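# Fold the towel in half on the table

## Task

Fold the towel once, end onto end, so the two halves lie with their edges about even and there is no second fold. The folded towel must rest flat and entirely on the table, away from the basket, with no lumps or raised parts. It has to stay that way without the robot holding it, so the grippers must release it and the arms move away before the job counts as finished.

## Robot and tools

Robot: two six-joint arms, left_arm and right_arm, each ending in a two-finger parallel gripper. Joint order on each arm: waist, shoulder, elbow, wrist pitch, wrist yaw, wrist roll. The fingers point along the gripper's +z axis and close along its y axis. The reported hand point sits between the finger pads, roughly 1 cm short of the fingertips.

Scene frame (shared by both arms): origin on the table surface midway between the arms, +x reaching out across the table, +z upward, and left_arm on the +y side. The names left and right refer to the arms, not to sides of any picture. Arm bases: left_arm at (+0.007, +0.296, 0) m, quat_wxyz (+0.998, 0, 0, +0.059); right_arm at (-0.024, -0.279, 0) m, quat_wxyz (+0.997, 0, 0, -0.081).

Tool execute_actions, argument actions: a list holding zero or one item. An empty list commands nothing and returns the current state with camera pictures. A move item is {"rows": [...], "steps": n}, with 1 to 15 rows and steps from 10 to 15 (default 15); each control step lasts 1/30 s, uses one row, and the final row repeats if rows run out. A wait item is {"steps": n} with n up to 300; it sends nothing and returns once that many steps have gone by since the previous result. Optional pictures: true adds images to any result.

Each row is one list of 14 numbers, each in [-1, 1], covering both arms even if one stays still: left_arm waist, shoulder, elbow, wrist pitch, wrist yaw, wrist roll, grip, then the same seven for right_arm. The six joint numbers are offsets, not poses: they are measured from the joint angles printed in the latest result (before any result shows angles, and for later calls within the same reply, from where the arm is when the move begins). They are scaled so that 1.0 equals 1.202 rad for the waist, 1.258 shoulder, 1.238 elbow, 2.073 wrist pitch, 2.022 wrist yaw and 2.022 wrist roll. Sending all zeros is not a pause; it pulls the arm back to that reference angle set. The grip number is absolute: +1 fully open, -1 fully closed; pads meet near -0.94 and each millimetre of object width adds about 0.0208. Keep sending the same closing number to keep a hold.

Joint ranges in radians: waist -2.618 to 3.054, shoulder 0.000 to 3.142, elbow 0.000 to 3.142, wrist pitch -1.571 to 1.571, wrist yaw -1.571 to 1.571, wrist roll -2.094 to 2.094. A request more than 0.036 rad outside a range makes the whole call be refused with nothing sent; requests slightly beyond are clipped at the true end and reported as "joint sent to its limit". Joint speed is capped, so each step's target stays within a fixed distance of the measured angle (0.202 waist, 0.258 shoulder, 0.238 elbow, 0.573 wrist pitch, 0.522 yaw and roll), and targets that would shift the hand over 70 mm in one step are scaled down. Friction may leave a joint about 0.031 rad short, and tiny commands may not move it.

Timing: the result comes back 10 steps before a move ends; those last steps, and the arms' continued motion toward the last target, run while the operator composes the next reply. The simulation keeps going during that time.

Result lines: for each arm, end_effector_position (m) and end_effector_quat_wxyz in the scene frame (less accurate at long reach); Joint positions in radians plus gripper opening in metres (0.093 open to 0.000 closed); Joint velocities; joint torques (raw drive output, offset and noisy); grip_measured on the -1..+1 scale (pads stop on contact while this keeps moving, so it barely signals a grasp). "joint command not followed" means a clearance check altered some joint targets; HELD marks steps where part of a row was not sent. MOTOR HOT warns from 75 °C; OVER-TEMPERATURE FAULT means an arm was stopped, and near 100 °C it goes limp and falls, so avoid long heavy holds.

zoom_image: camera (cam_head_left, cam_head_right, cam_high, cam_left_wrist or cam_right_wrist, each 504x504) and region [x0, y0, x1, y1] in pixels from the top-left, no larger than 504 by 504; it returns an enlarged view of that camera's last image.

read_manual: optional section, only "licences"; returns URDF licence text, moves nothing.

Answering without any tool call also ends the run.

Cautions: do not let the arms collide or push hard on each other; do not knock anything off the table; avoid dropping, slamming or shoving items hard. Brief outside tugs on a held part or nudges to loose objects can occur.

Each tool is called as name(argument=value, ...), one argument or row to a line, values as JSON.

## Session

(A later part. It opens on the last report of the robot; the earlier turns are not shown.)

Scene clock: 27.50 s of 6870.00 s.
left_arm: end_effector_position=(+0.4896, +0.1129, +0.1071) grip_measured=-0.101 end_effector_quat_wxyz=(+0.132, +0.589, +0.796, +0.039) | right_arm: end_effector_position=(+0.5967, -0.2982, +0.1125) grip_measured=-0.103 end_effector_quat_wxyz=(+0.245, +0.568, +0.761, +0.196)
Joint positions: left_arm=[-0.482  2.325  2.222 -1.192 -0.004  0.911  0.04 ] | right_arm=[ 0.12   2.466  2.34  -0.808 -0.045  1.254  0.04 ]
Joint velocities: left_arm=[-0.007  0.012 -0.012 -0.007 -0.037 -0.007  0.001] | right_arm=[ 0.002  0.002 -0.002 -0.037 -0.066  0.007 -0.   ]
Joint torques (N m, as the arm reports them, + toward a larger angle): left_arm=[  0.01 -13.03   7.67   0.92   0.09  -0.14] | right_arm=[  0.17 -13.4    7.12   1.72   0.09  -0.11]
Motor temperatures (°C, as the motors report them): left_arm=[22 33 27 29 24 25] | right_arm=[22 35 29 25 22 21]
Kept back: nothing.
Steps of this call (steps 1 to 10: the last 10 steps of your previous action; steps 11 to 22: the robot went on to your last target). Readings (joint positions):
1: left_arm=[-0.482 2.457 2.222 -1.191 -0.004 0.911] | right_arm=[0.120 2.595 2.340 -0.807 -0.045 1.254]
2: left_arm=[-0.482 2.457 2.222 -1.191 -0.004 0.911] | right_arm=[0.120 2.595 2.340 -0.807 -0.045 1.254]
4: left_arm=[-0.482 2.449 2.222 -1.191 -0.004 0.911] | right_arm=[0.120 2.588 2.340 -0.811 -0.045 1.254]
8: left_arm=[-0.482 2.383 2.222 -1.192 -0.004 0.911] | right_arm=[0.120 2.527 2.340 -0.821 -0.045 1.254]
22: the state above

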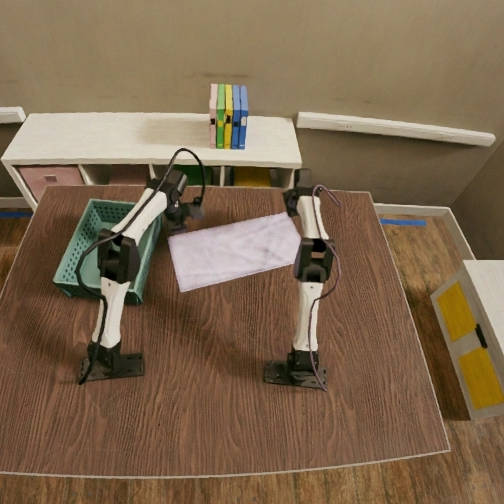

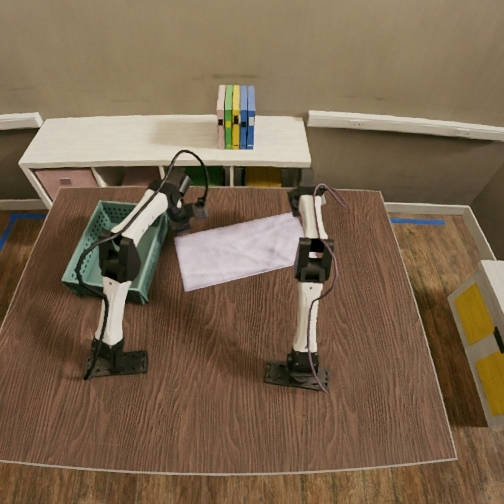

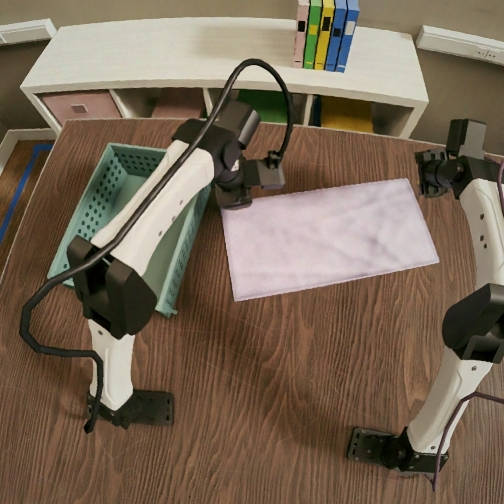

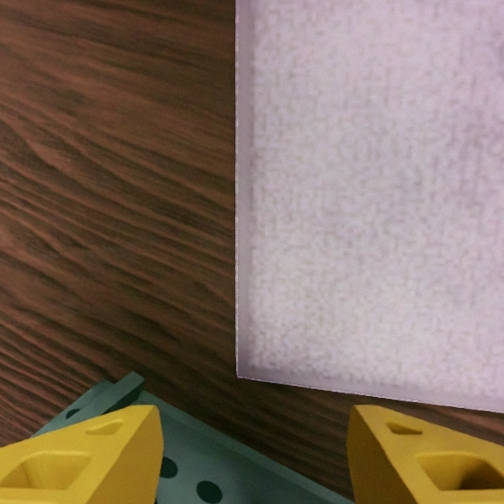

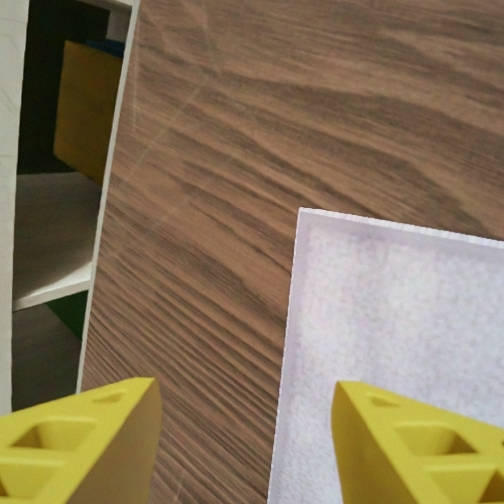

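execute_actions(
  actions=[
    {"rows":[[0.0,-0.02,0,0,0,-0.05,-0.1,0.05,-0.01,-0.008,-0.015,0,-0.02,-0.1],[0.0,-0.04,0,0,0,-0.1,-0.1,0.1,-0.02,-0.016,-0.03,0,-0.04,-0.1],[0.02,-0.06,0,0,0,-0.15,-0.1,0.15,-0.03,-0.024,-0.045,0.005,-0.06,-0.1],[0.04,-0.08,0,0,0,-0.2,-0.1,0.2,-0.04,-0.032,-0.06,0.005,-0.08,-0.1],[0.06,-0.10,0,0,0,-0.25,-0.1,0.25,-0.05,-0.04,-0.075,0.01,-0.1,-0.1],[0.08,-0.12,0,0,0,-0.3,-0.1,0.3,-0.06,-0.048,-0.09,0.01,-0.125,-0.1],[0.10,-0.14,0,0,0,-0.35,-0.1,0.35,-0.065,-0.056,-0.105,0.015,-0.15,-0.1],[0.12,-0.16,0,0,0,-0.4,-0.1,0.4,-0.07,-0.064,-0.12,0.015,-0.17,-0.1],[0.14,-0.18,0,0,0,-0.45,-0.1,0.45,-0.07,-0.072,-0.135,0.02,-0.19,-0.1],[0.16,-0.2,0,0,0,-0.5,-0.1,0.5,-0.07,-0.08,-0.15,0.02,-0.21,-0.1],[0.18,-0.2,0,0,0,-0.55,-0.1,0.55,-0.07,-0.088,-0.165,0.025,-0.23,-0.1],[0.2,-0.2,0,0,0,-0.6,-0.1,0.6,-0.07,-0.096,-0.18,0.025,-0.25,-0.1],[0.2,-0.2,0,0,0,-0.66,-0.1,0.65,-0.068,-0.104,-0.195,0.03,-0.27,-0.1],[0.2,-0.2,0,0,0,-0.72,-0.1,0.7,-0.066,-0.11,-0.207,0.03,-0.295,-0.1],[0.2,-0.2,0,0,0,-0.79,-0.1,0.745,-0.064,-0.116,-0.217,0.03,-0.312,-0.1]],"steps":15},
  ],
)

execute_actions(
  actions=[
    {"steps":35},
  ],
  pictures=true,
)

Scene clock: 31.27 s of 6870.00 s.
left_arm: end_effector_position=(+0.4915, +0.1192, +0.1236) grip_measured=-0.101 end_effector_quat_wxyz=(+0.151, +0.493, +0.857, +0.028) | right_arm: end_effector_position=(+0.5874, -0.2462, +0.1070) grip_measured=-0.103 end_effector_quat_wxyz=(+0.230, +0.516, +0.805, +0.182)
Joint positions: left_arm=[-0.469  2.291  2.222 -1.193 -0.003  0.693  0.04 ] | right_arm=[ 0.209  2.464  2.337 -0.85  -0.03   1.195  0.04 ]
Joint velocities: left_arm=[ 0.266 -0.496 -0.002 -0.022  0.081 -1.795 -0.   ] | right_arm=[ 0.945 -0.085 -0.125 -0.256  0.037 -0.447 -0.   ]
Joint torques (N m, as the arm reports them, + toward a larger angle): left_arm=[  4.21 -18.23   7.8    1.03   0.01  -0.2 ] | right_arm=[  2.94 -16.01   5.59   1.43   0.07  -0.19]
Motor temperatures (°C, as the motors report them): left_arm=[22 35 27 29 24 25] | right_arm=[22 37 29 25 22 21]
Steps of this call (steps 1 to 15: the robot went on to your last target; steps 16 to 108: nothing new was sent; steps 109 to 113: the first 5 steps of this action). Readings (joint positions):
109: left_arm=[-0.482 2.325 2.222 -1.192 -0.004 0.895] | right_arm=[0.124 2.466 2.340 -0.811 -0.044 1.249]
110: left_arm=[-0.482 2.322 2.222 -1.192 -0.004 0.863] | right_arm=[0.135 2.466 2.340 -0.819 -0.039 1.238]
112: left_arm=[-0.477 2.307 2.222 -1.193 -0.004 0.759] | right_arm=[0.178 2.466 2.340 -0.840 -0.032 1.212]
113: the state above

Scene clock: 32.43 s of 6870.00 s.
left_arm: end_effector_position=(+0.5050, +0.2389, +0.2364) grip_measured=-0.101 end_effector_quat_wxyz=(+0.248, -0.268, +0.926, -0.099) | right_arm: end_effector_position=(+0.3079, +0.0933, +0.0609) grip_measured=-0.102 end_effector_quat_wxyz=(+0.049, -0.106, +0.992, +0.039)
Joint positions: left_arm=[-0.236  2.062  2.222 -1.19  -0.011 -0.679  0.04 ] | right_arm=[ 1.009  2.409  2.214 -1.25   0.008  0.633  0.04 ]
Joint velocities: left_arm=[-0.017 -0.007 -0.022 -0.007 -0.007 -0.007  0.   ] | right_arm=[-0.002 -0.002 -0.017 -0.022  0.007 -0.066  0.001]
Joint torques (N m, as the arm reports them, + toward a larger angle): left_arm=[ -0.42 -10.48   7.62   1.35   0.11  -0.15] | right_arm=[  0.71 -14.44   5.05   0.59   0.17  -0.16]
Motor temperatures (°C, as the motors report them): left_arm=[22 35 27 29 24 25] | right_arm=[22 38 29 25 22 21]
Kept back: nothing.
Steps of this call (steps 1 to 10: the last 10 steps of your previous action; steps 11 to 35: the robot went on to your last target). Readings (joint positions):
1: left_arm=[-0.455 2.270 2.222 -1.193 -0.002 0.620] | right_arm=[0.243 2.460 2.332 -0.863 -0.029 1.175]
2: left_arm=[-0.436 2.245 2.222 -1.193 -0.002 0.545] | right_arm=[0.282 2.455 2.324 -0.878 -0.028 1.151]
4: left_arm=[-0.386 2.186 2.222 -1.193 -0.001 0.384] | right_arm=[0.364 2.443 2.309 -0.914 -0.026 1.097]
8: left_arm=[-0.262 2.077 2.222 -1.190 -0.003 0.002] | right_arm=[0.541 2.424 2.277 -0.997 -0.020 0.971]
35: the state above

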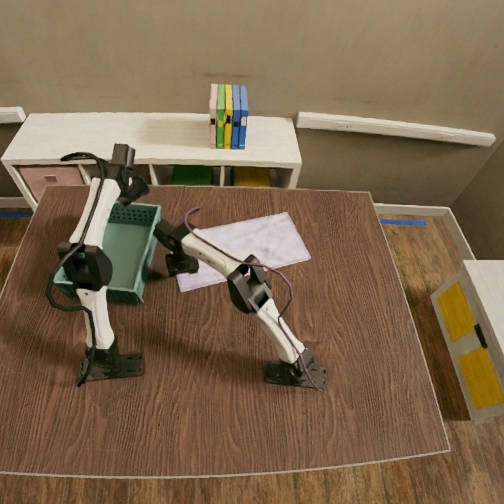

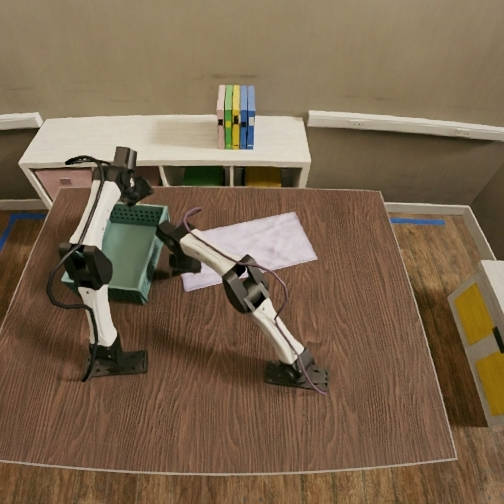

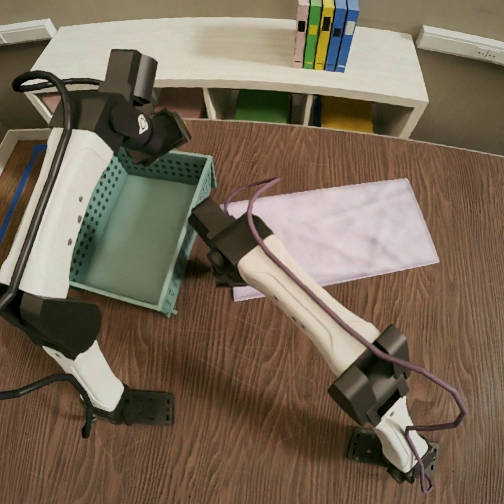

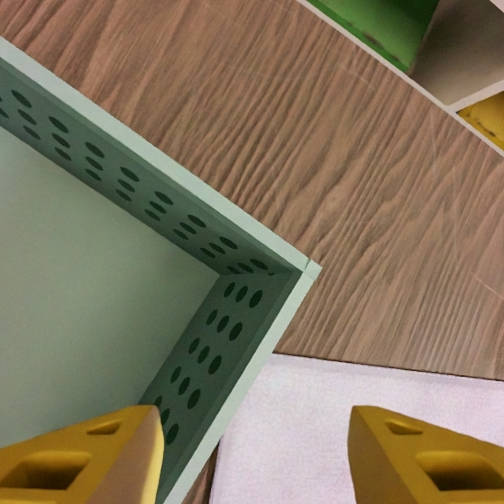

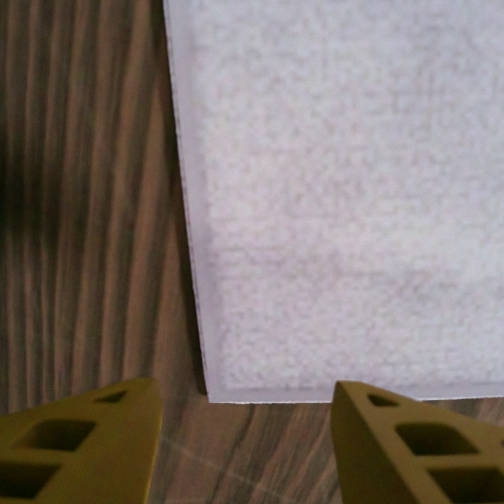

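execute_actions(
  actions=[
    {"rows":[[0,0,0,0,0,0,-0.1,0.012,0.004,-0.012,0.007,0,0,-0.05],[0,0,0,0,0,0,-0.1,0.024,0.008,-0.024,0.015,0,0,-0.05],[0,0,0,0,0,0,-0.1,0.036,0.012,-0.036,0.022,0,0,-0.05],[0,0,0,0,0,0,-0.1,0.036,0.016,-0.048,0.03,0,0,-0.05],[0,0,0,0,0,0,-0.1,0.036,0.02,-0.06,0.037,0,0,-0.05],[0,0,0,0,0,0,-0.1,0.036,0.024,-0.072,0.044,0,0,-0.05],[0,0,0,0,0,0,-0.1,0.036,0.028,-0.084,0.051,0,0,-0.05],[0,0,0,0,0,0,-0.1,0.036,0.032,-0.096,0.058,0,0,-0.05],[0,0,0,0,0,0,-0.1,0.036,0.038,-0.108,0.066,0,0,-0.05],[0,0,0,0,0,0,-0.1,0.036,0.046,-0.12,0.073,0,0,-0.05]],"steps":15},
  ],
)

execute_actions(
  actions=[
    {"steps":20},
  ],
  pictures=true,
)

Scene clock: 33.67 s of 6870.00 s.
left_arm: end_effector_position=(+0.5050, +0.2389, +0.2364) grip_measured=-0.101 end_effector_quat_wxyz=(+0.248, -0.269, +0.926, -0.099) | right_arm: end_effector_position=(+0.3002, +0.0998, +0.0535) grip_measured=-0.053 end_effector_quat_wxyz=(+0.048, -0.117, +0.991, +0.039)
Joint positions: left_arm=[-0.236  2.062  2.222 -1.19  -0.011 -0.68   0.04 ] | right_arm=[ 1.03   2.409  2.185 -1.222  0.008  0.632  0.043]
Joint velocities: left_arm=[ 0.002  0.012 -0.002 -0.037 -0.022 -0.007  0.001] | right_arm=[ 0.247  0.022 -0.379  0.256 -0.037 -0.051 -0.   ]
Joint torques (N m, as the arm reports them, + toward a larger angle): left_arm=[  0.13 -11.35   7.62   1.36   0.02  -0.08] | right_arm=[  0.91 -10.75   4.69   0.73   0.1   -0.06]
Motor temperatures (°C, as the motors report them): left_arm=[22 35 27 29 24 25] | right_arm=[22 38 29 25 22 21]
Steps of this call (steps 1 to 15: the robot went on to your last target; steps 16 to 32: nothing new was sent; steps 33 to 37: the first 5 steps of this action). Readings (joint positions):
33: left_arm=[-0.236 2.062 2.222 -1.190 -0.011 -0.680] | right_arm=[1.010 2.409 2.214 -1.251 0.008 0.632]
34: left_arm=[-0.236 2.062 2.222 -1.190 -0.011 -0.680] | right_arm=[1.012 2.409 2.211 -1.248 0.008 0.632]
36: left_arm=[-0.236 2.062 2.222 -1.190 -0.011 -0.680] | right_arm=[1.022 2.409 2.197 -1.233 0.008 0.632]
37: the state above

Scene clock: 34.33 s of 6870.00 s.
left_arm: end_effector_position=(+0.5050, +0.2389, +0.2364) grip_measured=-0.101 end_effector_quat_wxyz=(+0.248, -0.269, +0.926, -0.099) | right_arm: end_effector_position=(+0.2895, +0.1049, +0.0143) grip_measured=-0.053 end_effector_quat_wxyz=(+0.038, -0.129, +0.991, +0.027)
Joint positions: left_arm=[-0.236  2.062  2.222 -1.19  -0.011 -0.68   0.04 ] | right_arm=[ 1.055  2.445  2.096 -1.13   0.014  0.632  0.043]
Joint velocities: left_arm=[-0.017 -0.002  0.002  0.022  0.037 -0.007 -0.001] | right_arm=[-0.007  0.012  0.002  0.007 -0.007  0.051 -0.001]
Joint torques (N m, as the arm reports them, + toward a larger angle): left_arm=[  0.11 -11.36   7.65   1.37   0.03  -0.07] | right_arm=[ -0.01 -11.1    3.95   0.93   0.04  -0.06]
Motor temperatures (°C, as the motors report them): left_arm=[22 35 27 29 24 25] | right_arm=[22 39 29 25 22 21]
Kept back: nothing.
Steps of this call (steps 1 to 10: the last 10 steps of your previous action; steps 11 to 20: the robot went on to your last target). Readings (joint positions):
1: left_arm=[-0.236 2.062 2.222 -1.190 -0.011 -0.680] | right_arm=[1.037 2.411 2.171 -1.212 0.008 0.632]
2: left_arm=[-0.236 2.062 2.222 -1.190 -0.011 -0.680] | right_arm=[1.044 2.414 2.157 -1.201 0.008 0.632]
4: left_arm=[-0.236 2.062 2.222 -1.190 -0.011 -0.680] | right_arm=[1.053 2.426 2.127 -1.176 0.008 0.632]
8: left_arm=[-0.236 2.062 2.222 -1.190 -0.011 -0.680] | right_arm=[1.055 2.442 2.096 -1.143 0.014 0.632]
20: the state above

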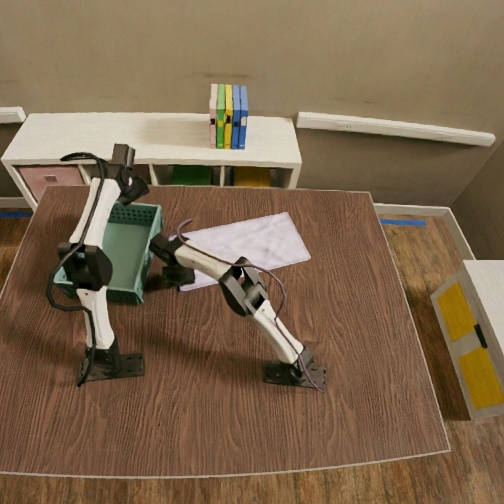

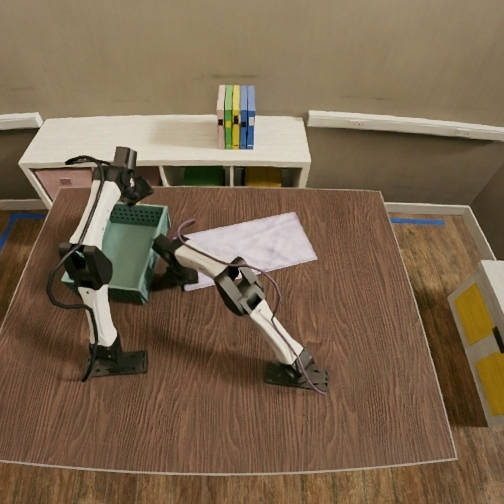

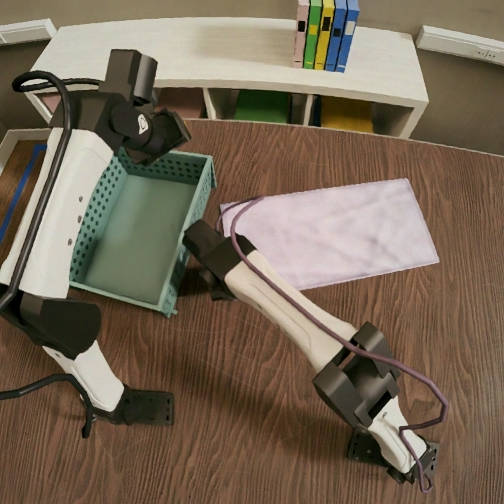

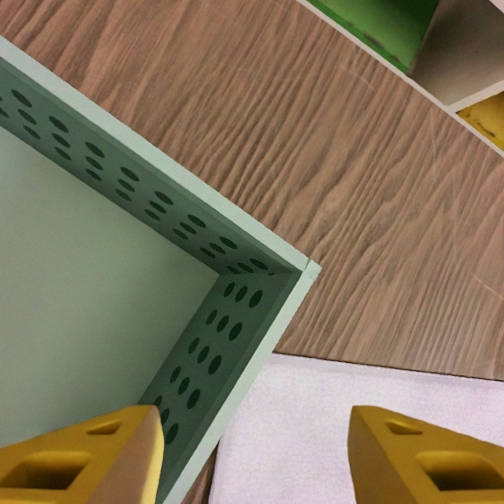

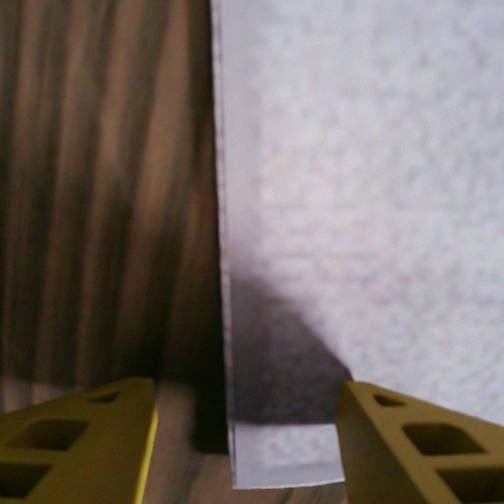

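execute_actions(
  actions=[
    {"rows":[[0,0,0,0,0,0,-0.1,-0.012,0,0,0,0,0,-0.05],[0,0,0,0,0,0,-0.1,-0.018,0,0,0,0,0,-0.05],[0,0,0,0,0,0,-0.1,-0.018,0,0,0,0,0,-0.05],[0,0,0,0,0,0,-0.1,-0.018,0,0,0,0,0,-0.05],[0,0,0,0,0,0,-0.1,-0.018,0.01,0,0,0,0,-0.05],[0,0,0,0,0,0,-0.1,-0.018,0.02,0,0,0,0,-0.05],[0,0,0,0,0,0,-0.1,-0.018,0.03,0,0,0,0,-0.05]],"steps":12},
  ],
)

execute_actions(
  actions=[
    {"steps":15},
  ],
  pictures=true,
)

Scene clock: 34.97 s of 6870.00 s.
left_arm: end_effector_position=(+0.5050, +0.2389, +0.2364) grip_measured=-0.101 end_effector_quat_wxyz=(+0.248, -0.269, +0.926, -0.099) | right_arm: end_effector_position=(+0.2898, +0.1043, +0.0143) grip_measured=-0.053 end_effector_quat_wxyz=(+0.038, -0.128, +0.991, +0.026)
Joint positions: left_arm=[-0.236  2.062  2.222 -1.19  -0.011 -0.68   0.04 ] | right_arm=[ 1.053  2.445  2.096 -1.131  0.014  0.632  0.043]
Joint velocities: left_arm=[-0.002  0.002 -0.012 -0.051 -0.022 -0.022  0.   ] | right_arm=[-0.017  0.007 -0.012 -0.037 -0.037 -0.037 -0.   ]
Joint torques (N m, as the arm reports them, + toward a larger angle): left_arm=[  0.07 -11.33   7.6    1.38   0.02  -0.09] | right_arm=[ -1.29 -12.79   6.28   0.61   0.12  -0.08]
Motor temperatures (°C, as the motors report them): left_arm=[22 36 27 29 24 25] | right_arm=[22 39 29 25 22 21]
Steps of this call (steps 1 to 15: the robot went on to your last target; steps 16 to 17: nothing new was sent; steps 18 to 19: the first 2 steps of this action). Readings (joint positions):
18: left_arm=[-0.236 2.062 2.222 -1.190 -0.011 -0.680] | right_arm=[1.054 2.445 2.096 -1.130 0.014 0.632]
19: the state above

Scene clock: 35.47 s of 6870.00 s.
left_arm: end_effector_position=(+0.5050, +0.2389, +0.2364) grip_measured=-0.101 end_effector_quat_wxyz=(+0.248, -0.269, +0.926, -0.099) | right_arm: end_effector_position=(+0.2902, +0.1040, +0.0143) grip_measured=-0.053 end_effector_quat_wxyz=(+0.035, -0.127, +0.991, +0.029)
Joint positions: left_arm=[-0.236  2.062  2.222 -1.19  -0.011 -0.68   0.04 ] | right_arm=[ 1.05   2.445  2.096 -1.131  0.007  0.632  0.043]
Joint velocities: left_arm=[ 0.007 -0.002 -0.002 -0.007  0.007  0.051  0.001] | right_arm=[ 0.007  0.012 -0.002 -0.066  0.007  0.007 -0.   ]
Joint torques (N m, as the arm reports them, + toward a larger angle): left_arm=[  0.02 -11.31   7.64   1.38   0.01  -0.08] | right_arm=[-1.15 -9.88  6.28  0.61  0.17 -0.08]
Motor temperatures (°C, as the motors report them): left_arm=[22 36 27 29 24 25] | right_arm=[22 39 29 25 22 21]
Kept back: nothing.
Steps of this call (steps 1 to 10: the last 10 steps of your previous action; steps 11 to 15: the robot went on to your last target). Readings (joint positions):
1: left_arm=[-0.236 2.062 2.222 -1.190 -0.011 -0.680] | right_arm=[1.052 2.445 2.096 -1.131 0.013 0.632]
2: left_arm=[-0.236 2.062 2.222 -1.190 -0.011 -0.680] | right_arm=[1.051 2.445 2.096 -1.131 0.010 0.632]
4: left_arm=[-0.236 2.062 2.222 -1.190 -0.011 -0.680] | right_arm=[1.050 2.445 2.096 -1.131 0.007 0.632]
8: left_arm=[-0.236 2.062 2.222 -1.190 -0.011 -0.680] | right_arm=[1.050 2.445 2.096 -1.131 0.007 0.632]
15: the state above
All arms were judged still, so your last target was given up. Only a new action makes them travel on or press farther. Fingers that are still opening or closing keep moving.

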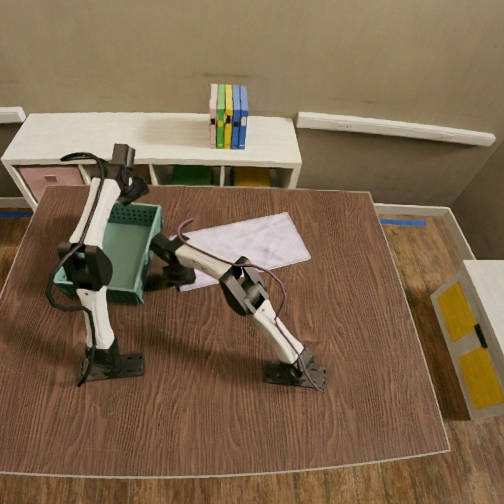

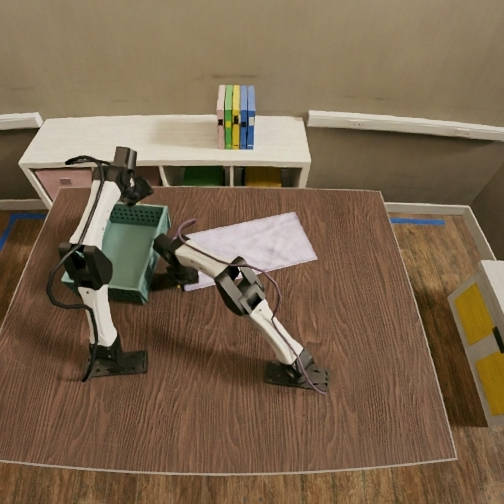

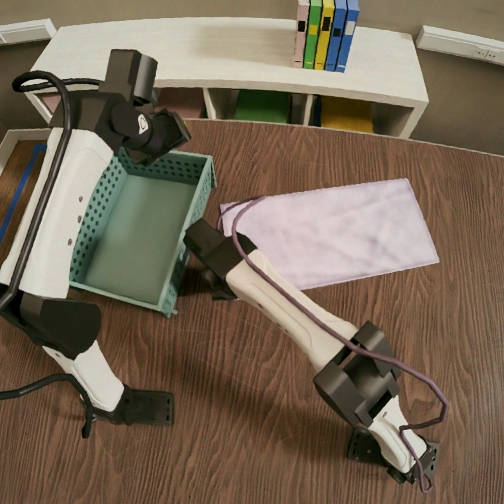

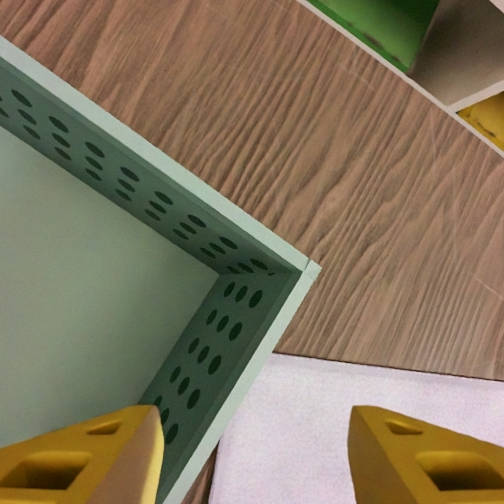

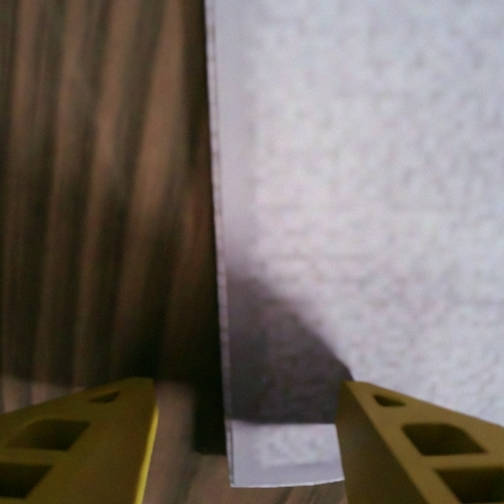

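Already in contact; just try closing.

execute_actions(
  actions=[
    {"rows":[[0,0,0,0,0,0,-0.1,0,0.03,0,0,0,0,-0.13],[0,0,0,0,0,0,-0.1,0,0.03,0,0,0,0,-0.21],[0,0,0,0,0,0,-0.1,0,0.03,0,0,0,0,-0.29],[0,0,0,0,0,0,-0.1,0,0.03,0,0,0,0,-0.37],[0,0,0,0,0,0,-0.1,0,0.03,0,0,0,0,-0.45],[0,0,0,0,0,0,-0.1,0,0.03,0,0,0,0,-0.53],[0,0,0,0,0,0,-0.1,0,0.03,0,0,0,0,-0.61],[0,0,0,0,0,0,-0.1,0,0.03,0,0,0,0,-0.69],[0,0,0,0,0,0,-0.1,0,0.03,0,0,0,0,-0.77],[0,0,0,0,0,0,-0.1,0,0.03,0,0,0,0,-0.85],[0,0,0,0,0,0,-0.1,0,0.03,0,0,0,0,-0.93],[0,0,0,0,0,0,-0.1,0,0.03,0,0,0,0,-1]],"steps":15},
  ],
)

execute_actions(
  actions=[
    {"steps":14},
  ],
  pictures=true,
)

Scene clock: 36.20 s of 6870.00 s.
left_arm: end_effector_position=(+0.5050, +0.2389, +0.2364) grip_measured=-0.101 end_effector_quat_wxyz=(+0.248, -0.269, +0.926, -0.099) | right_arm: end_effector_position=(+0.2907, +0.0992, +0.0140) grip_measured=-0.411 end_effector_quat_wxyz=(+0.036, -0.126, +0.991, +0.019)
Joint positions: left_arm=[-0.236  2.062  2.222 -1.19  -0.011 -0.68   0.04 ] | right_arm=[ 1.048  2.445  2.096 -1.145  0.022  0.632  0.025]
Joint velocities: left_arm=[ 0.002 -0.007  0.017 -0.051 -0.095  0.081 -0.001] | right_arm=[-0.042 -0.007 -0.007 -0.168  0.081 -0.007 -0.073]
Joint torques (N m, as the arm reports them, + toward a larger angle): left_arm=[  0.11 -11.38   7.6    1.36   0.02  -0.09] | right_arm=[ 0.43 -9.84  6.22  0.87 -0.18 -0.08]
Motor temperatures (°C, as the motors report them): left_arm=[22 36 27 29 24 25] | right_arm=[22 39 29 25 22 21]
Steps of this call (steps 1 to 17: nothing new was sent; steps 18 to 22: the first 5 steps of this action). Readings (joint positions):
18: left_arm=[-0.236 2.062 2.222 -1.190 -0.011 -0.680] | right_arm=[1.050 2.445 2.096 -1.131 0.006 0.632]
19: left_arm=[-0.236 2.062 2.222 -1.190 -0.011 -0.680] | right_arm=[1.050 2.445 2.096 -1.135 0.009 0.632]
21: left_arm=[-0.236 2.062 2.222 -1.190 -0.011 -0.680] | right_arm=[1.049 2.445 2.096 -1.142 0.018 0.632]
22: the state above

Scene clock: 36.67 s of 6870.00 s.
left_arm: end_effector_position=(+0.5050, +0.2389, +0.2364) grip_measured=-0.101 end_effector_quat_wxyz=(+0.248, -0.269, +0.926, -0.099) | right_arm: end_effector_position=(+0.2921, +0.0949, +0.0134) grip_measured=-0.986 end_effector_quat_wxyz=(+0.036, -0.124, +0.992, +0.010)
Joint positions: left_arm=[-0.236  2.062  2.222 -1.19  -0.011 -0.68   0.04 ] | right_arm=[ 1.045  2.446  2.096 -1.154  0.035  0.632  0.   ]
Joint velocities: left_arm=[ 0.002 -0.012  0.007  0.007  0.022 -0.022 -0.   ] | right_arm=[-0.017 -0.002 -0.002 -0.066 -0.051 -0.007  0.   ]
Joint torques (N m, as the arm reports them, + toward a larger angle): left_arm=[  0.08 -11.34   7.58   1.38   0.02  -0.08] | right_arm=[ 0.57 -9.93  6.23  0.79 -0.13 -0.08]
Motor temperatures (°C, as the motors report them): left_arm=[22 36 27 29 24 25] | right_arm=[22 39 29 25 22 21]
Kept back: nothing.
Steps of this call (steps 1 to 10: the last 10 steps of your previous action; steps 11 to 14: the robot went on to your last target). Readings (joint positions):
1: left_arm=[-0.236 2.062 2.222 -1.190 -0.011 -0.680] | right_arm=[1.047 2.445 2.096 -1.147 0.025 0.632]
2: left_arm=[-0.236 2.062 2.222 -1.190 -0.011 -0.680] | right_arm=[1.046 2.445 2.096 -1.149 0.026 0.632]
4: left_arm=[-0.236 2.062 2.222 -1.190 -0.011 -0.680] | right_arm=[1.046 2.446 2.096 -1.151 0.030 0.632]
8: left_arm=[-0.236 2.062 2.222 -1.190 -0.011 -0.680] | right_arm=[1.045 2.446 2.096 -1.154 0.035 0.632]
14: the state above

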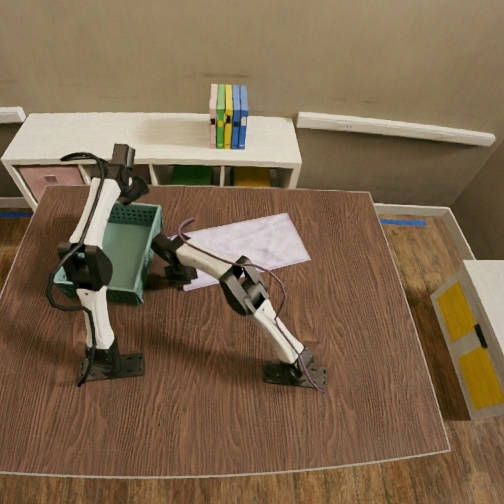

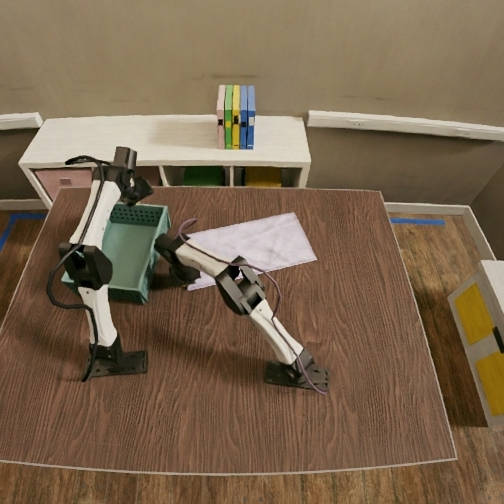

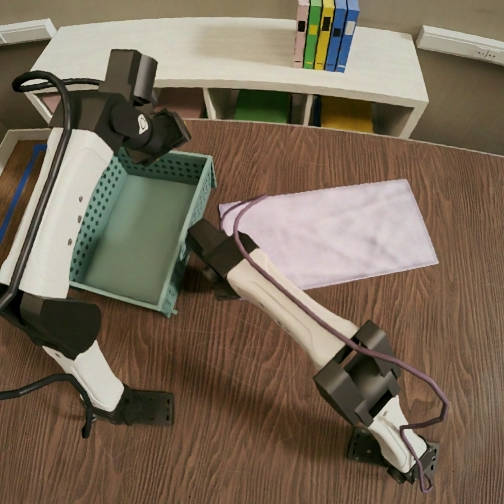

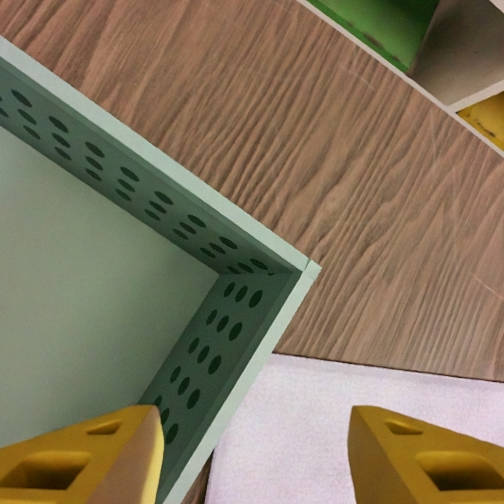

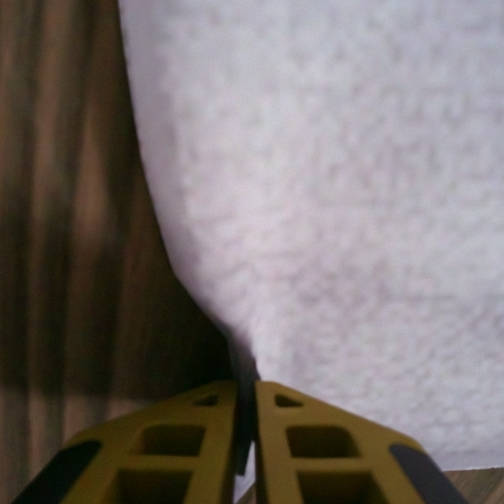

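execute_actions(
  actions=[
    {"rows":[[0,0,0,0,0,0,-0.1,0.004,-0.04,-0.02,0.006,0,-0.007,-1],[0,0,0,0,0,0,-0.1,0.008,-0.08,-0.06,0.012,0,-0.015,-1],[0,0,0,0,0,0,-0.1,0.012,-0.11,-0.105,0.018,0,-0.022,-1],[0,0,0,0,0,0,-0.1,0.016,-0.14,-0.15,0.025,0,-0.03,-1],[0,0,0,0,0,0,-0.1,0.02,-0.17,-0.195,0.031,0,-0.037,-1],[0,0,0,0,0,0,-0.1,0.024,-0.2,-0.24,0.037,0,-0.044,-1],[0,0,0,0,0,0,-0.1,0.028,-0.23,-0.285,0.044,0,-0.051,-1],[0,0,0,0,0,0,-0.1,0.032,-0.26,-0.33,0.05,0,-0.059,-1],[0,0,0,0,0,0,-0.1,0.036,-0.29,-0.375,0.056,0,-0.066,-1],[0,0,0,0,0,0,-0.1,0.04,-0.32,-0.42,0.062,0,-0.073,-1],[0,0,0,0,0,0,-0.1,0.044,-0.35,-0.465,0.069,0,-0.08,-1],[0,0,0,0,0,0,-0.1,0.048,-0.38,-0.51,0.075,0,-0.088,-1],[0,0,0,0,0,0,-0.1,0.052,-0.405,-0.555,0.081,0,-0.095,-1],[0,0,0,0,0,0,-0.1,0.056,-0.43,-0.6,0.088,0,-0.103,-1],[0,0,0,0,0,0,-0.1,0.058,-0.452,-0.64,0.094,0,-0.11,-1]],"steps":15},
  ],
)

execute_actions(
  actions=[
    {"steps":25},
  ],
  pictures=true,
)

Scene clock: 38.03 s of 6870.00 s.
left_arm: end_effector_position=(+0.5050, +0.2389, +0.2364) grip_measured=-0.101 end_effector_quat_wxyz=(+0.248, -0.269, +0.926, -0.099) | right_arm: end_effector_position=(+0.2780, +0.0806, +0.0294) grip_measured=-0.986 end_effector_quat_wxyz=(+0.041, -0.140, +0.989, +0.012)
Joint positions: left_arm=[-0.236  2.062  2.222 -1.19  -0.011 -0.68   0.04 ] | right_arm=[ 1.049  2.327  1.949 -1.117  0.037  0.603  0.   ]
Joint velocities: left_arm=[-0.007 -0.007  0.002 -0.066 -0.007  0.007 -0.001] | right_arm=[ 0.071 -1.145 -1.448  0.154  0.022 -0.242  0.   ]
Joint torques (N m, as the arm reports them, + toward a larger angle): left_arm=[  0.01 -11.33   7.6    1.37   0.01  -0.09] | right_arm=[  1.35 -13.98   5.75   0.57   0.1   -0.15]
Motor temperatures (°C, as the motors report them): left_arm=[22 36 27 30 24 25] | right_arm=[22 39 29 25 22 21]
Steps of this call (steps 1 to 30: the robot went on to your last target; steps 31 to 36: nothing new was sent; steps 37 to 41: the first 5 steps of this action). Readings (joint positions):
37: left_arm=[-0.236 2.062 2.222 -1.190 -0.011 -0.680] | right_arm=[1.045 2.440 2.094 -1.154 0.037 0.630]
38: left_arm=[-0.236 2.062 2.222 -1.190 -0.011 -0.680] | right_arm=[1.045 2.425 2.076 -1.145 0.037 0.626]
40: left_arm=[-0.236 2.062 2.222 -1.190 -0.011 -0.680] | right_arm=[1.047 2.366 1.998 -1.124 0.037 0.612]
41: the state above

Scene clock: 38.87 s of 6870.00 s.
left_arm: end_effector_position=(+0.5050, +0.2389, +0.2364) grip_measured=-0.101 end_effector_quat_wxyz=(+0.248, -0.269, +0.926, -0.099) | right_arm: end_effector_position=(+0.1829, -0.0031, +0.0373) grip_measured=-0.987 end_effector_quat_wxyz=(+0.016, -0.261, +0.965, -0.011)
Joint positions: left_arm=[-0.236  2.062  2.222 -1.19  -0.011 -0.68   0.04 ] | right_arm=[ 1.11   1.896  1.316 -0.98   0.037  0.419  0.   ]
Joint velocities: left_arm=[-0.007 -0.007 -0.017 -0.066 -0.022 -0.022 -0.001] | right_arm=[ 0.012 -0.002  0.002  0.066 -0.037 -0.022  0.   ]
Joint torques (N m, as the arm reports them, + toward a larger angle): left_arm=[  0.06 -11.35   7.56   1.38   0.03  -0.09] | right_arm=[ 0.55 -9.92  4.92  0.63  0.09 -0.15]
Motor temperatures (°C, as the motors report them): left_arm=[22 36 27 30 24 25] | right_arm=[22 39 29 25 22 21]
Kept back: nothing.
Steps of this call (steps 1 to 10: the last 10 steps of your previous action; steps 11 to 25: the robot went on to your last target). Readings (joint positions):
1: left_arm=[-0.236 2.062 2.222 -1.190 -0.011 -0.680] | right_arm=[1.053 2.285 1.897 -1.110 0.037 0.593]
2: left_arm=[-0.236 2.062 2.222 -1.190 -0.011 -0.680] | right_arm=[1.057 2.242 1.845 -1.102 0.037 0.582]
4: left_arm=[-0.236 2.062 2.222 -1.190 -0.011 -0.680] | right_arm=[1.069 2.157 1.738 -1.083 0.037 0.558]
8: left_arm=[-0.236 2.062 2.222 -1.190 -0.011 -0.680] | right_arm=[1.093 2.002 1.518 -1.038 0.037 0.504]
25: the state above

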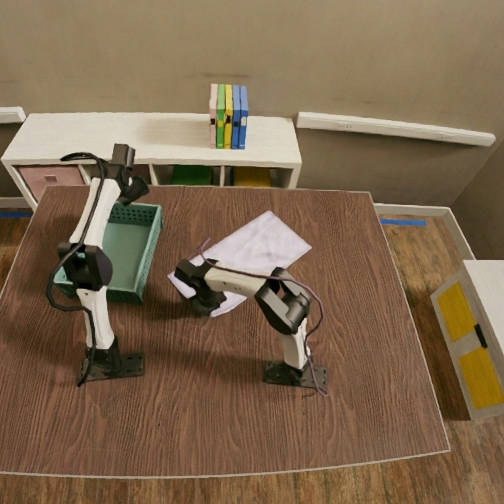

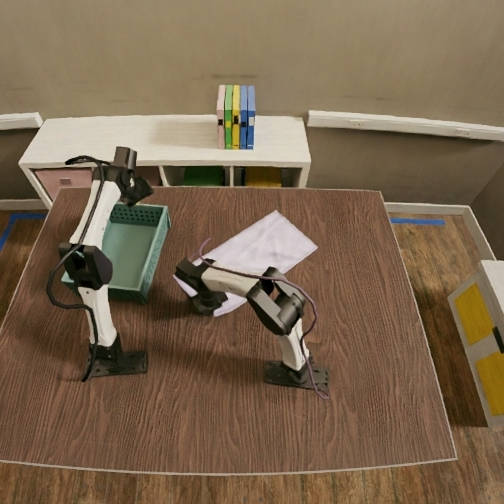

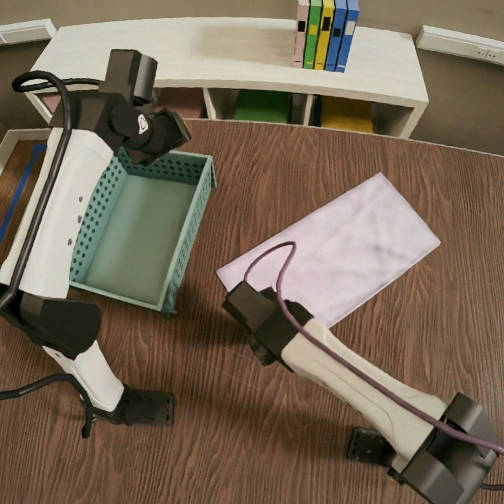

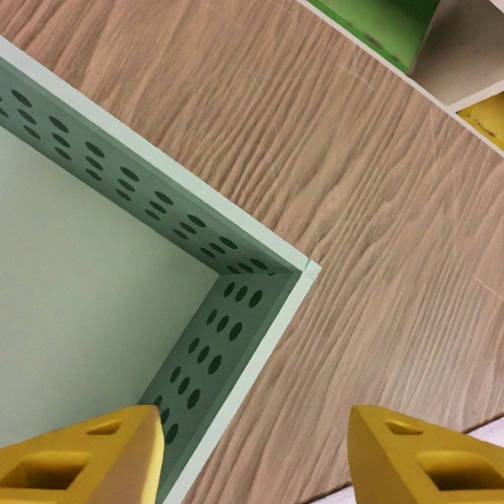

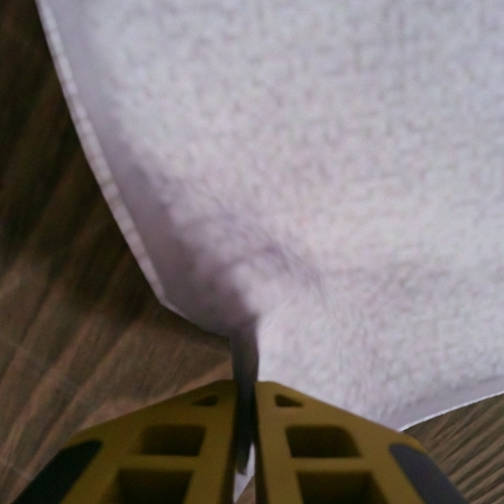

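execute_actions(
  actions=[
    {"rows":[[-0.02,-0.022,-0.045,-0.003,0,-0.045,-0.1,-0.006,-0.025,-0.029,0.002,0,-0.028,-1],[-0.04,-0.044,-0.09,-0.007,0,-0.09,-0.1,-0.012,-0.05,-0.057,0.005,0,-0.056,-1],[-0.06,-0.067,-0.135,-0.01,0,-0.135,-0.1,-0.018,-0.076,-0.086,0.007,0,-0.084,-1],[-0.09,-0.089,-0.18,-0.013,0,-0.18,-0.1,-0.024,-0.101,-0.115,0.009,0,-0.112,-1],[-0.12,-0.111,-0.225,-0.017,0,-0.226,-0.1,-0.03,-0.126,-0.143,0.012,0,-0.14,-1],[-0.16,-0.134,-0.27,-0.02,0,-0.271,-0.1,-0.037,-0.152,-0.172,0.014,0,-0.168,-1],[-0.2,-0.156,-0.315,-0.023,0,-0.316,-0.1,-0.043,-0.177,-0.2,0.016,0,-0.196,-1],[-0.245,-0.178,-0.36,-0.027,0,-0.361,-0.1,-0.049,-0.202,-0.229,0.019,0,-0.224,-1],[-0.29,-0.2,-0.405,-0.03,0,-0.407,-0.1,-0.055,-0.227,-0.258,0.021,0,-0.252,-1],[-0.335,-0.223,-0.45,-0.033,0,-0.452,-0.1,-0.061,-0.253,-0.287,0.023,0,-0.28,-1],[-0.38,-0.245,-0.495,-0.037,0,-0.497,-0.1,-0.067,-0.278,-0.315,0.026,0,-0.308,-1],[-0.43,-0.267,-0.54,-0.04,0,-0.542,-0.1,-0.073,-0.303,-0.344,0.028,0,-0.336,-1],[-0.48,-0.29,-0.585,-0.043,0,-0.588,-0.1,-0.08,-0.328,-0.373,0.03,0,-0.364,-1],[-0.53,-0.312,-0.63,-0.047,0,-0.633,-0.1,-0.086,-0.354,-0.401,0.033,0,-0.392,-1],[-0.577,-0.334,-0.677,-0.05,0,-0.678,-0.1,-0.092,-0.379,-0.43,0.035,0,-0.42,-1]],"steps":15},
  ],
)

execute_actions(
  actions=[
    {"steps":30},
  ],
  pictures=true,
)

Scene clock: 41.40 s of 6870.00 s.
left_arm: end_effector_position=(+0.4721, +0.2162, +0.2126) grip_measured=-0.101 end_effector_quat_wxyz=(+0.197, -0.337, +0.915, -0.106) | right_arm: end_effector_position=(+0.1728, -0.0240, +0.0378) grip_measured=-0.987 end_effector_quat_wxyz=(+0.015, -0.313, +0.950, -0.012)
Joint positions: left_arm=[-0.293  1.985  2.05  -1.185 -0.016 -0.879  0.04 ] | right_arm=[ 1.097  1.815  1.211 -0.957  0.037  0.298  0.   ]
Joint velocities: left_arm=[-0.784 -0.686 -1.516 -0.11  -0.051 -1.722 -0.   ] | right_arm=[-0.193 -0.891 -0.994 -0.037 -0.007 -1.033  0.   ]
Joint torques (N m, as the arm reports them, + toward a larger angle): left_arm=[ -3.55 -12.25   6.66   1.01   0.1   -0.1 ] | right_arm=[-0.74 -9.57  4.95  0.43  0.13 -0.12]
Motor temperatures (°C, as the motors report them): left_arm=[22 37 27 30 24 25] | right_arm=[22 39 29 25 22 21]
Steps of this call (steps 1 to 30: the robot went on to your last target; steps 31 to 71: nothing new was sent; steps 72 to 76: the first 5 steps of this action). Readings (joint positions):
72: left_arm=[-0.237 2.060 2.214 -1.187 -0.011 -0.695] | right_arm=[1.110 1.894 1.313 -0.977 0.037 0.409]
73: left_arm=[-0.242 2.050 2.191 -1.183 -0.012 -0.724] | right_arm=[1.109 1.886 1.300 -0.971 0.037 0.392]
75: left_arm=[-0.269 2.009 2.103 -1.182 -0.014 -0.818] | right_arm=[1.103 1.845 1.246 -0.959 0.037 0.335]
76: the state above

Scene clock: 42.40 s of 6870.00 s.
left_arm: end_effector_position=(+0.2126, +0.0758, +0.1285) grip_measured=-0.101 end_effector_quat_wxyz=(+0.002, -0.573, +0.819, -0.011) | right_arm: end_effector_position=(+0.1262, -0.1203, +0.0347) grip_measured=-0.987 end_effector_quat_wxyz=(+0.006, -0.590, +0.807, -0.018)
Joint positions: left_arm=[-0.937  1.662  1.4   -1.286  0.    -2.041  0.04 ] | right_arm=[ 1.006  1.437  0.797 -0.926  0.037 -0.419  0.   ]
Joint velocities: left_arm=[-0.007  0.002 -0.002 -0.022 -0.066 -0.066 -0.001] | right_arm=[-0.032 -0.012  0.012  0.066 -0.051 -0.066  0.   ]
Joint torques (N m, as the arm reports them, + toward a larger angle): left_arm=[ 0.73 -8.75  5.73  0.25 -0.13 -0.16] | right_arm=[-0.42 -5.65  4.73  0.6   0.07 -0.16]
Motor temperatures (°C, as the motors report them): left_arm=[22 37 27 30 24 25] | right_arm=[22 39 29 25 22 21]
Kept back: nothing.
Steps of this call (steps 1 to 10: the last 10 steps of your previous action; steps 11 to 30: the robot went on to your last target). Readings (joint positions):
1: left_arm=[-0.327 1.959 1.994 -1.189 -0.017 -0.945] | right_arm=[1.089 1.782 1.176 -0.956 0.037 0.258]
2: left_arm=[-0.369 1.935 1.940 -1.194 -0.017 -1.014] | right_arm=[1.080 1.748 1.140 -0.955 0.037 0.214]
4: left_arm=[-0.469 1.888 1.838 -1.203 -0.017 -1.153] | right_arm=[1.062 1.679 1.071 -0.951 0.037 0.119]
8: left_arm=[-0.698 1.787 1.627 -1.216 -0.013 -1.464] | right_arm=[1.033 1.548 0.930 -0.940 0.037 -0.088]
30: the state above

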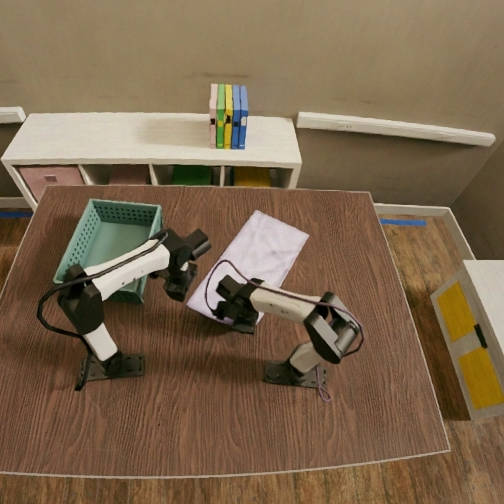

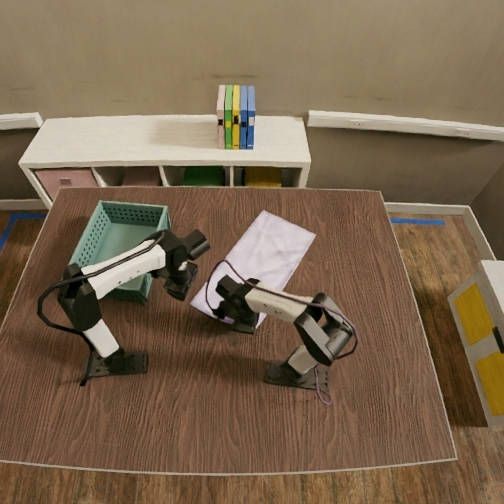

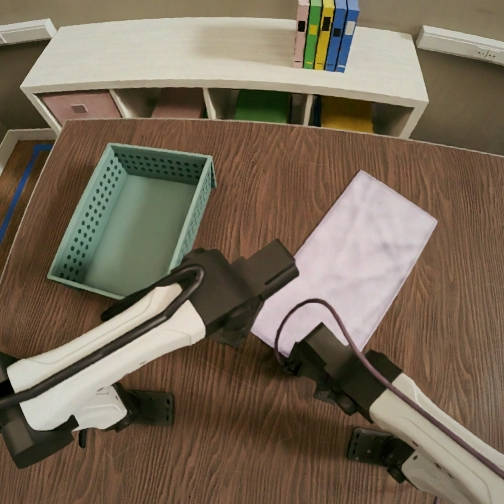

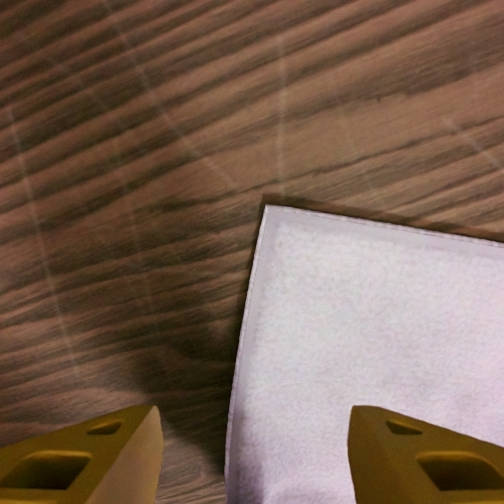

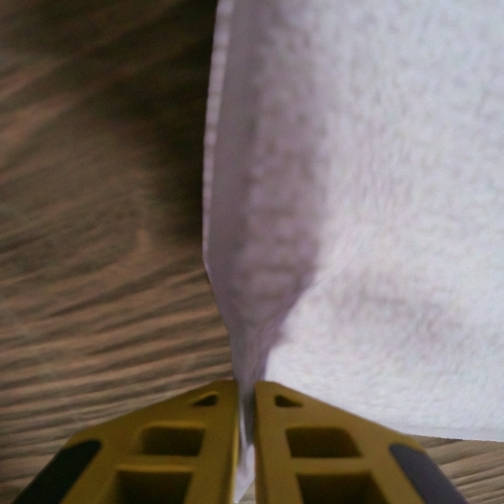

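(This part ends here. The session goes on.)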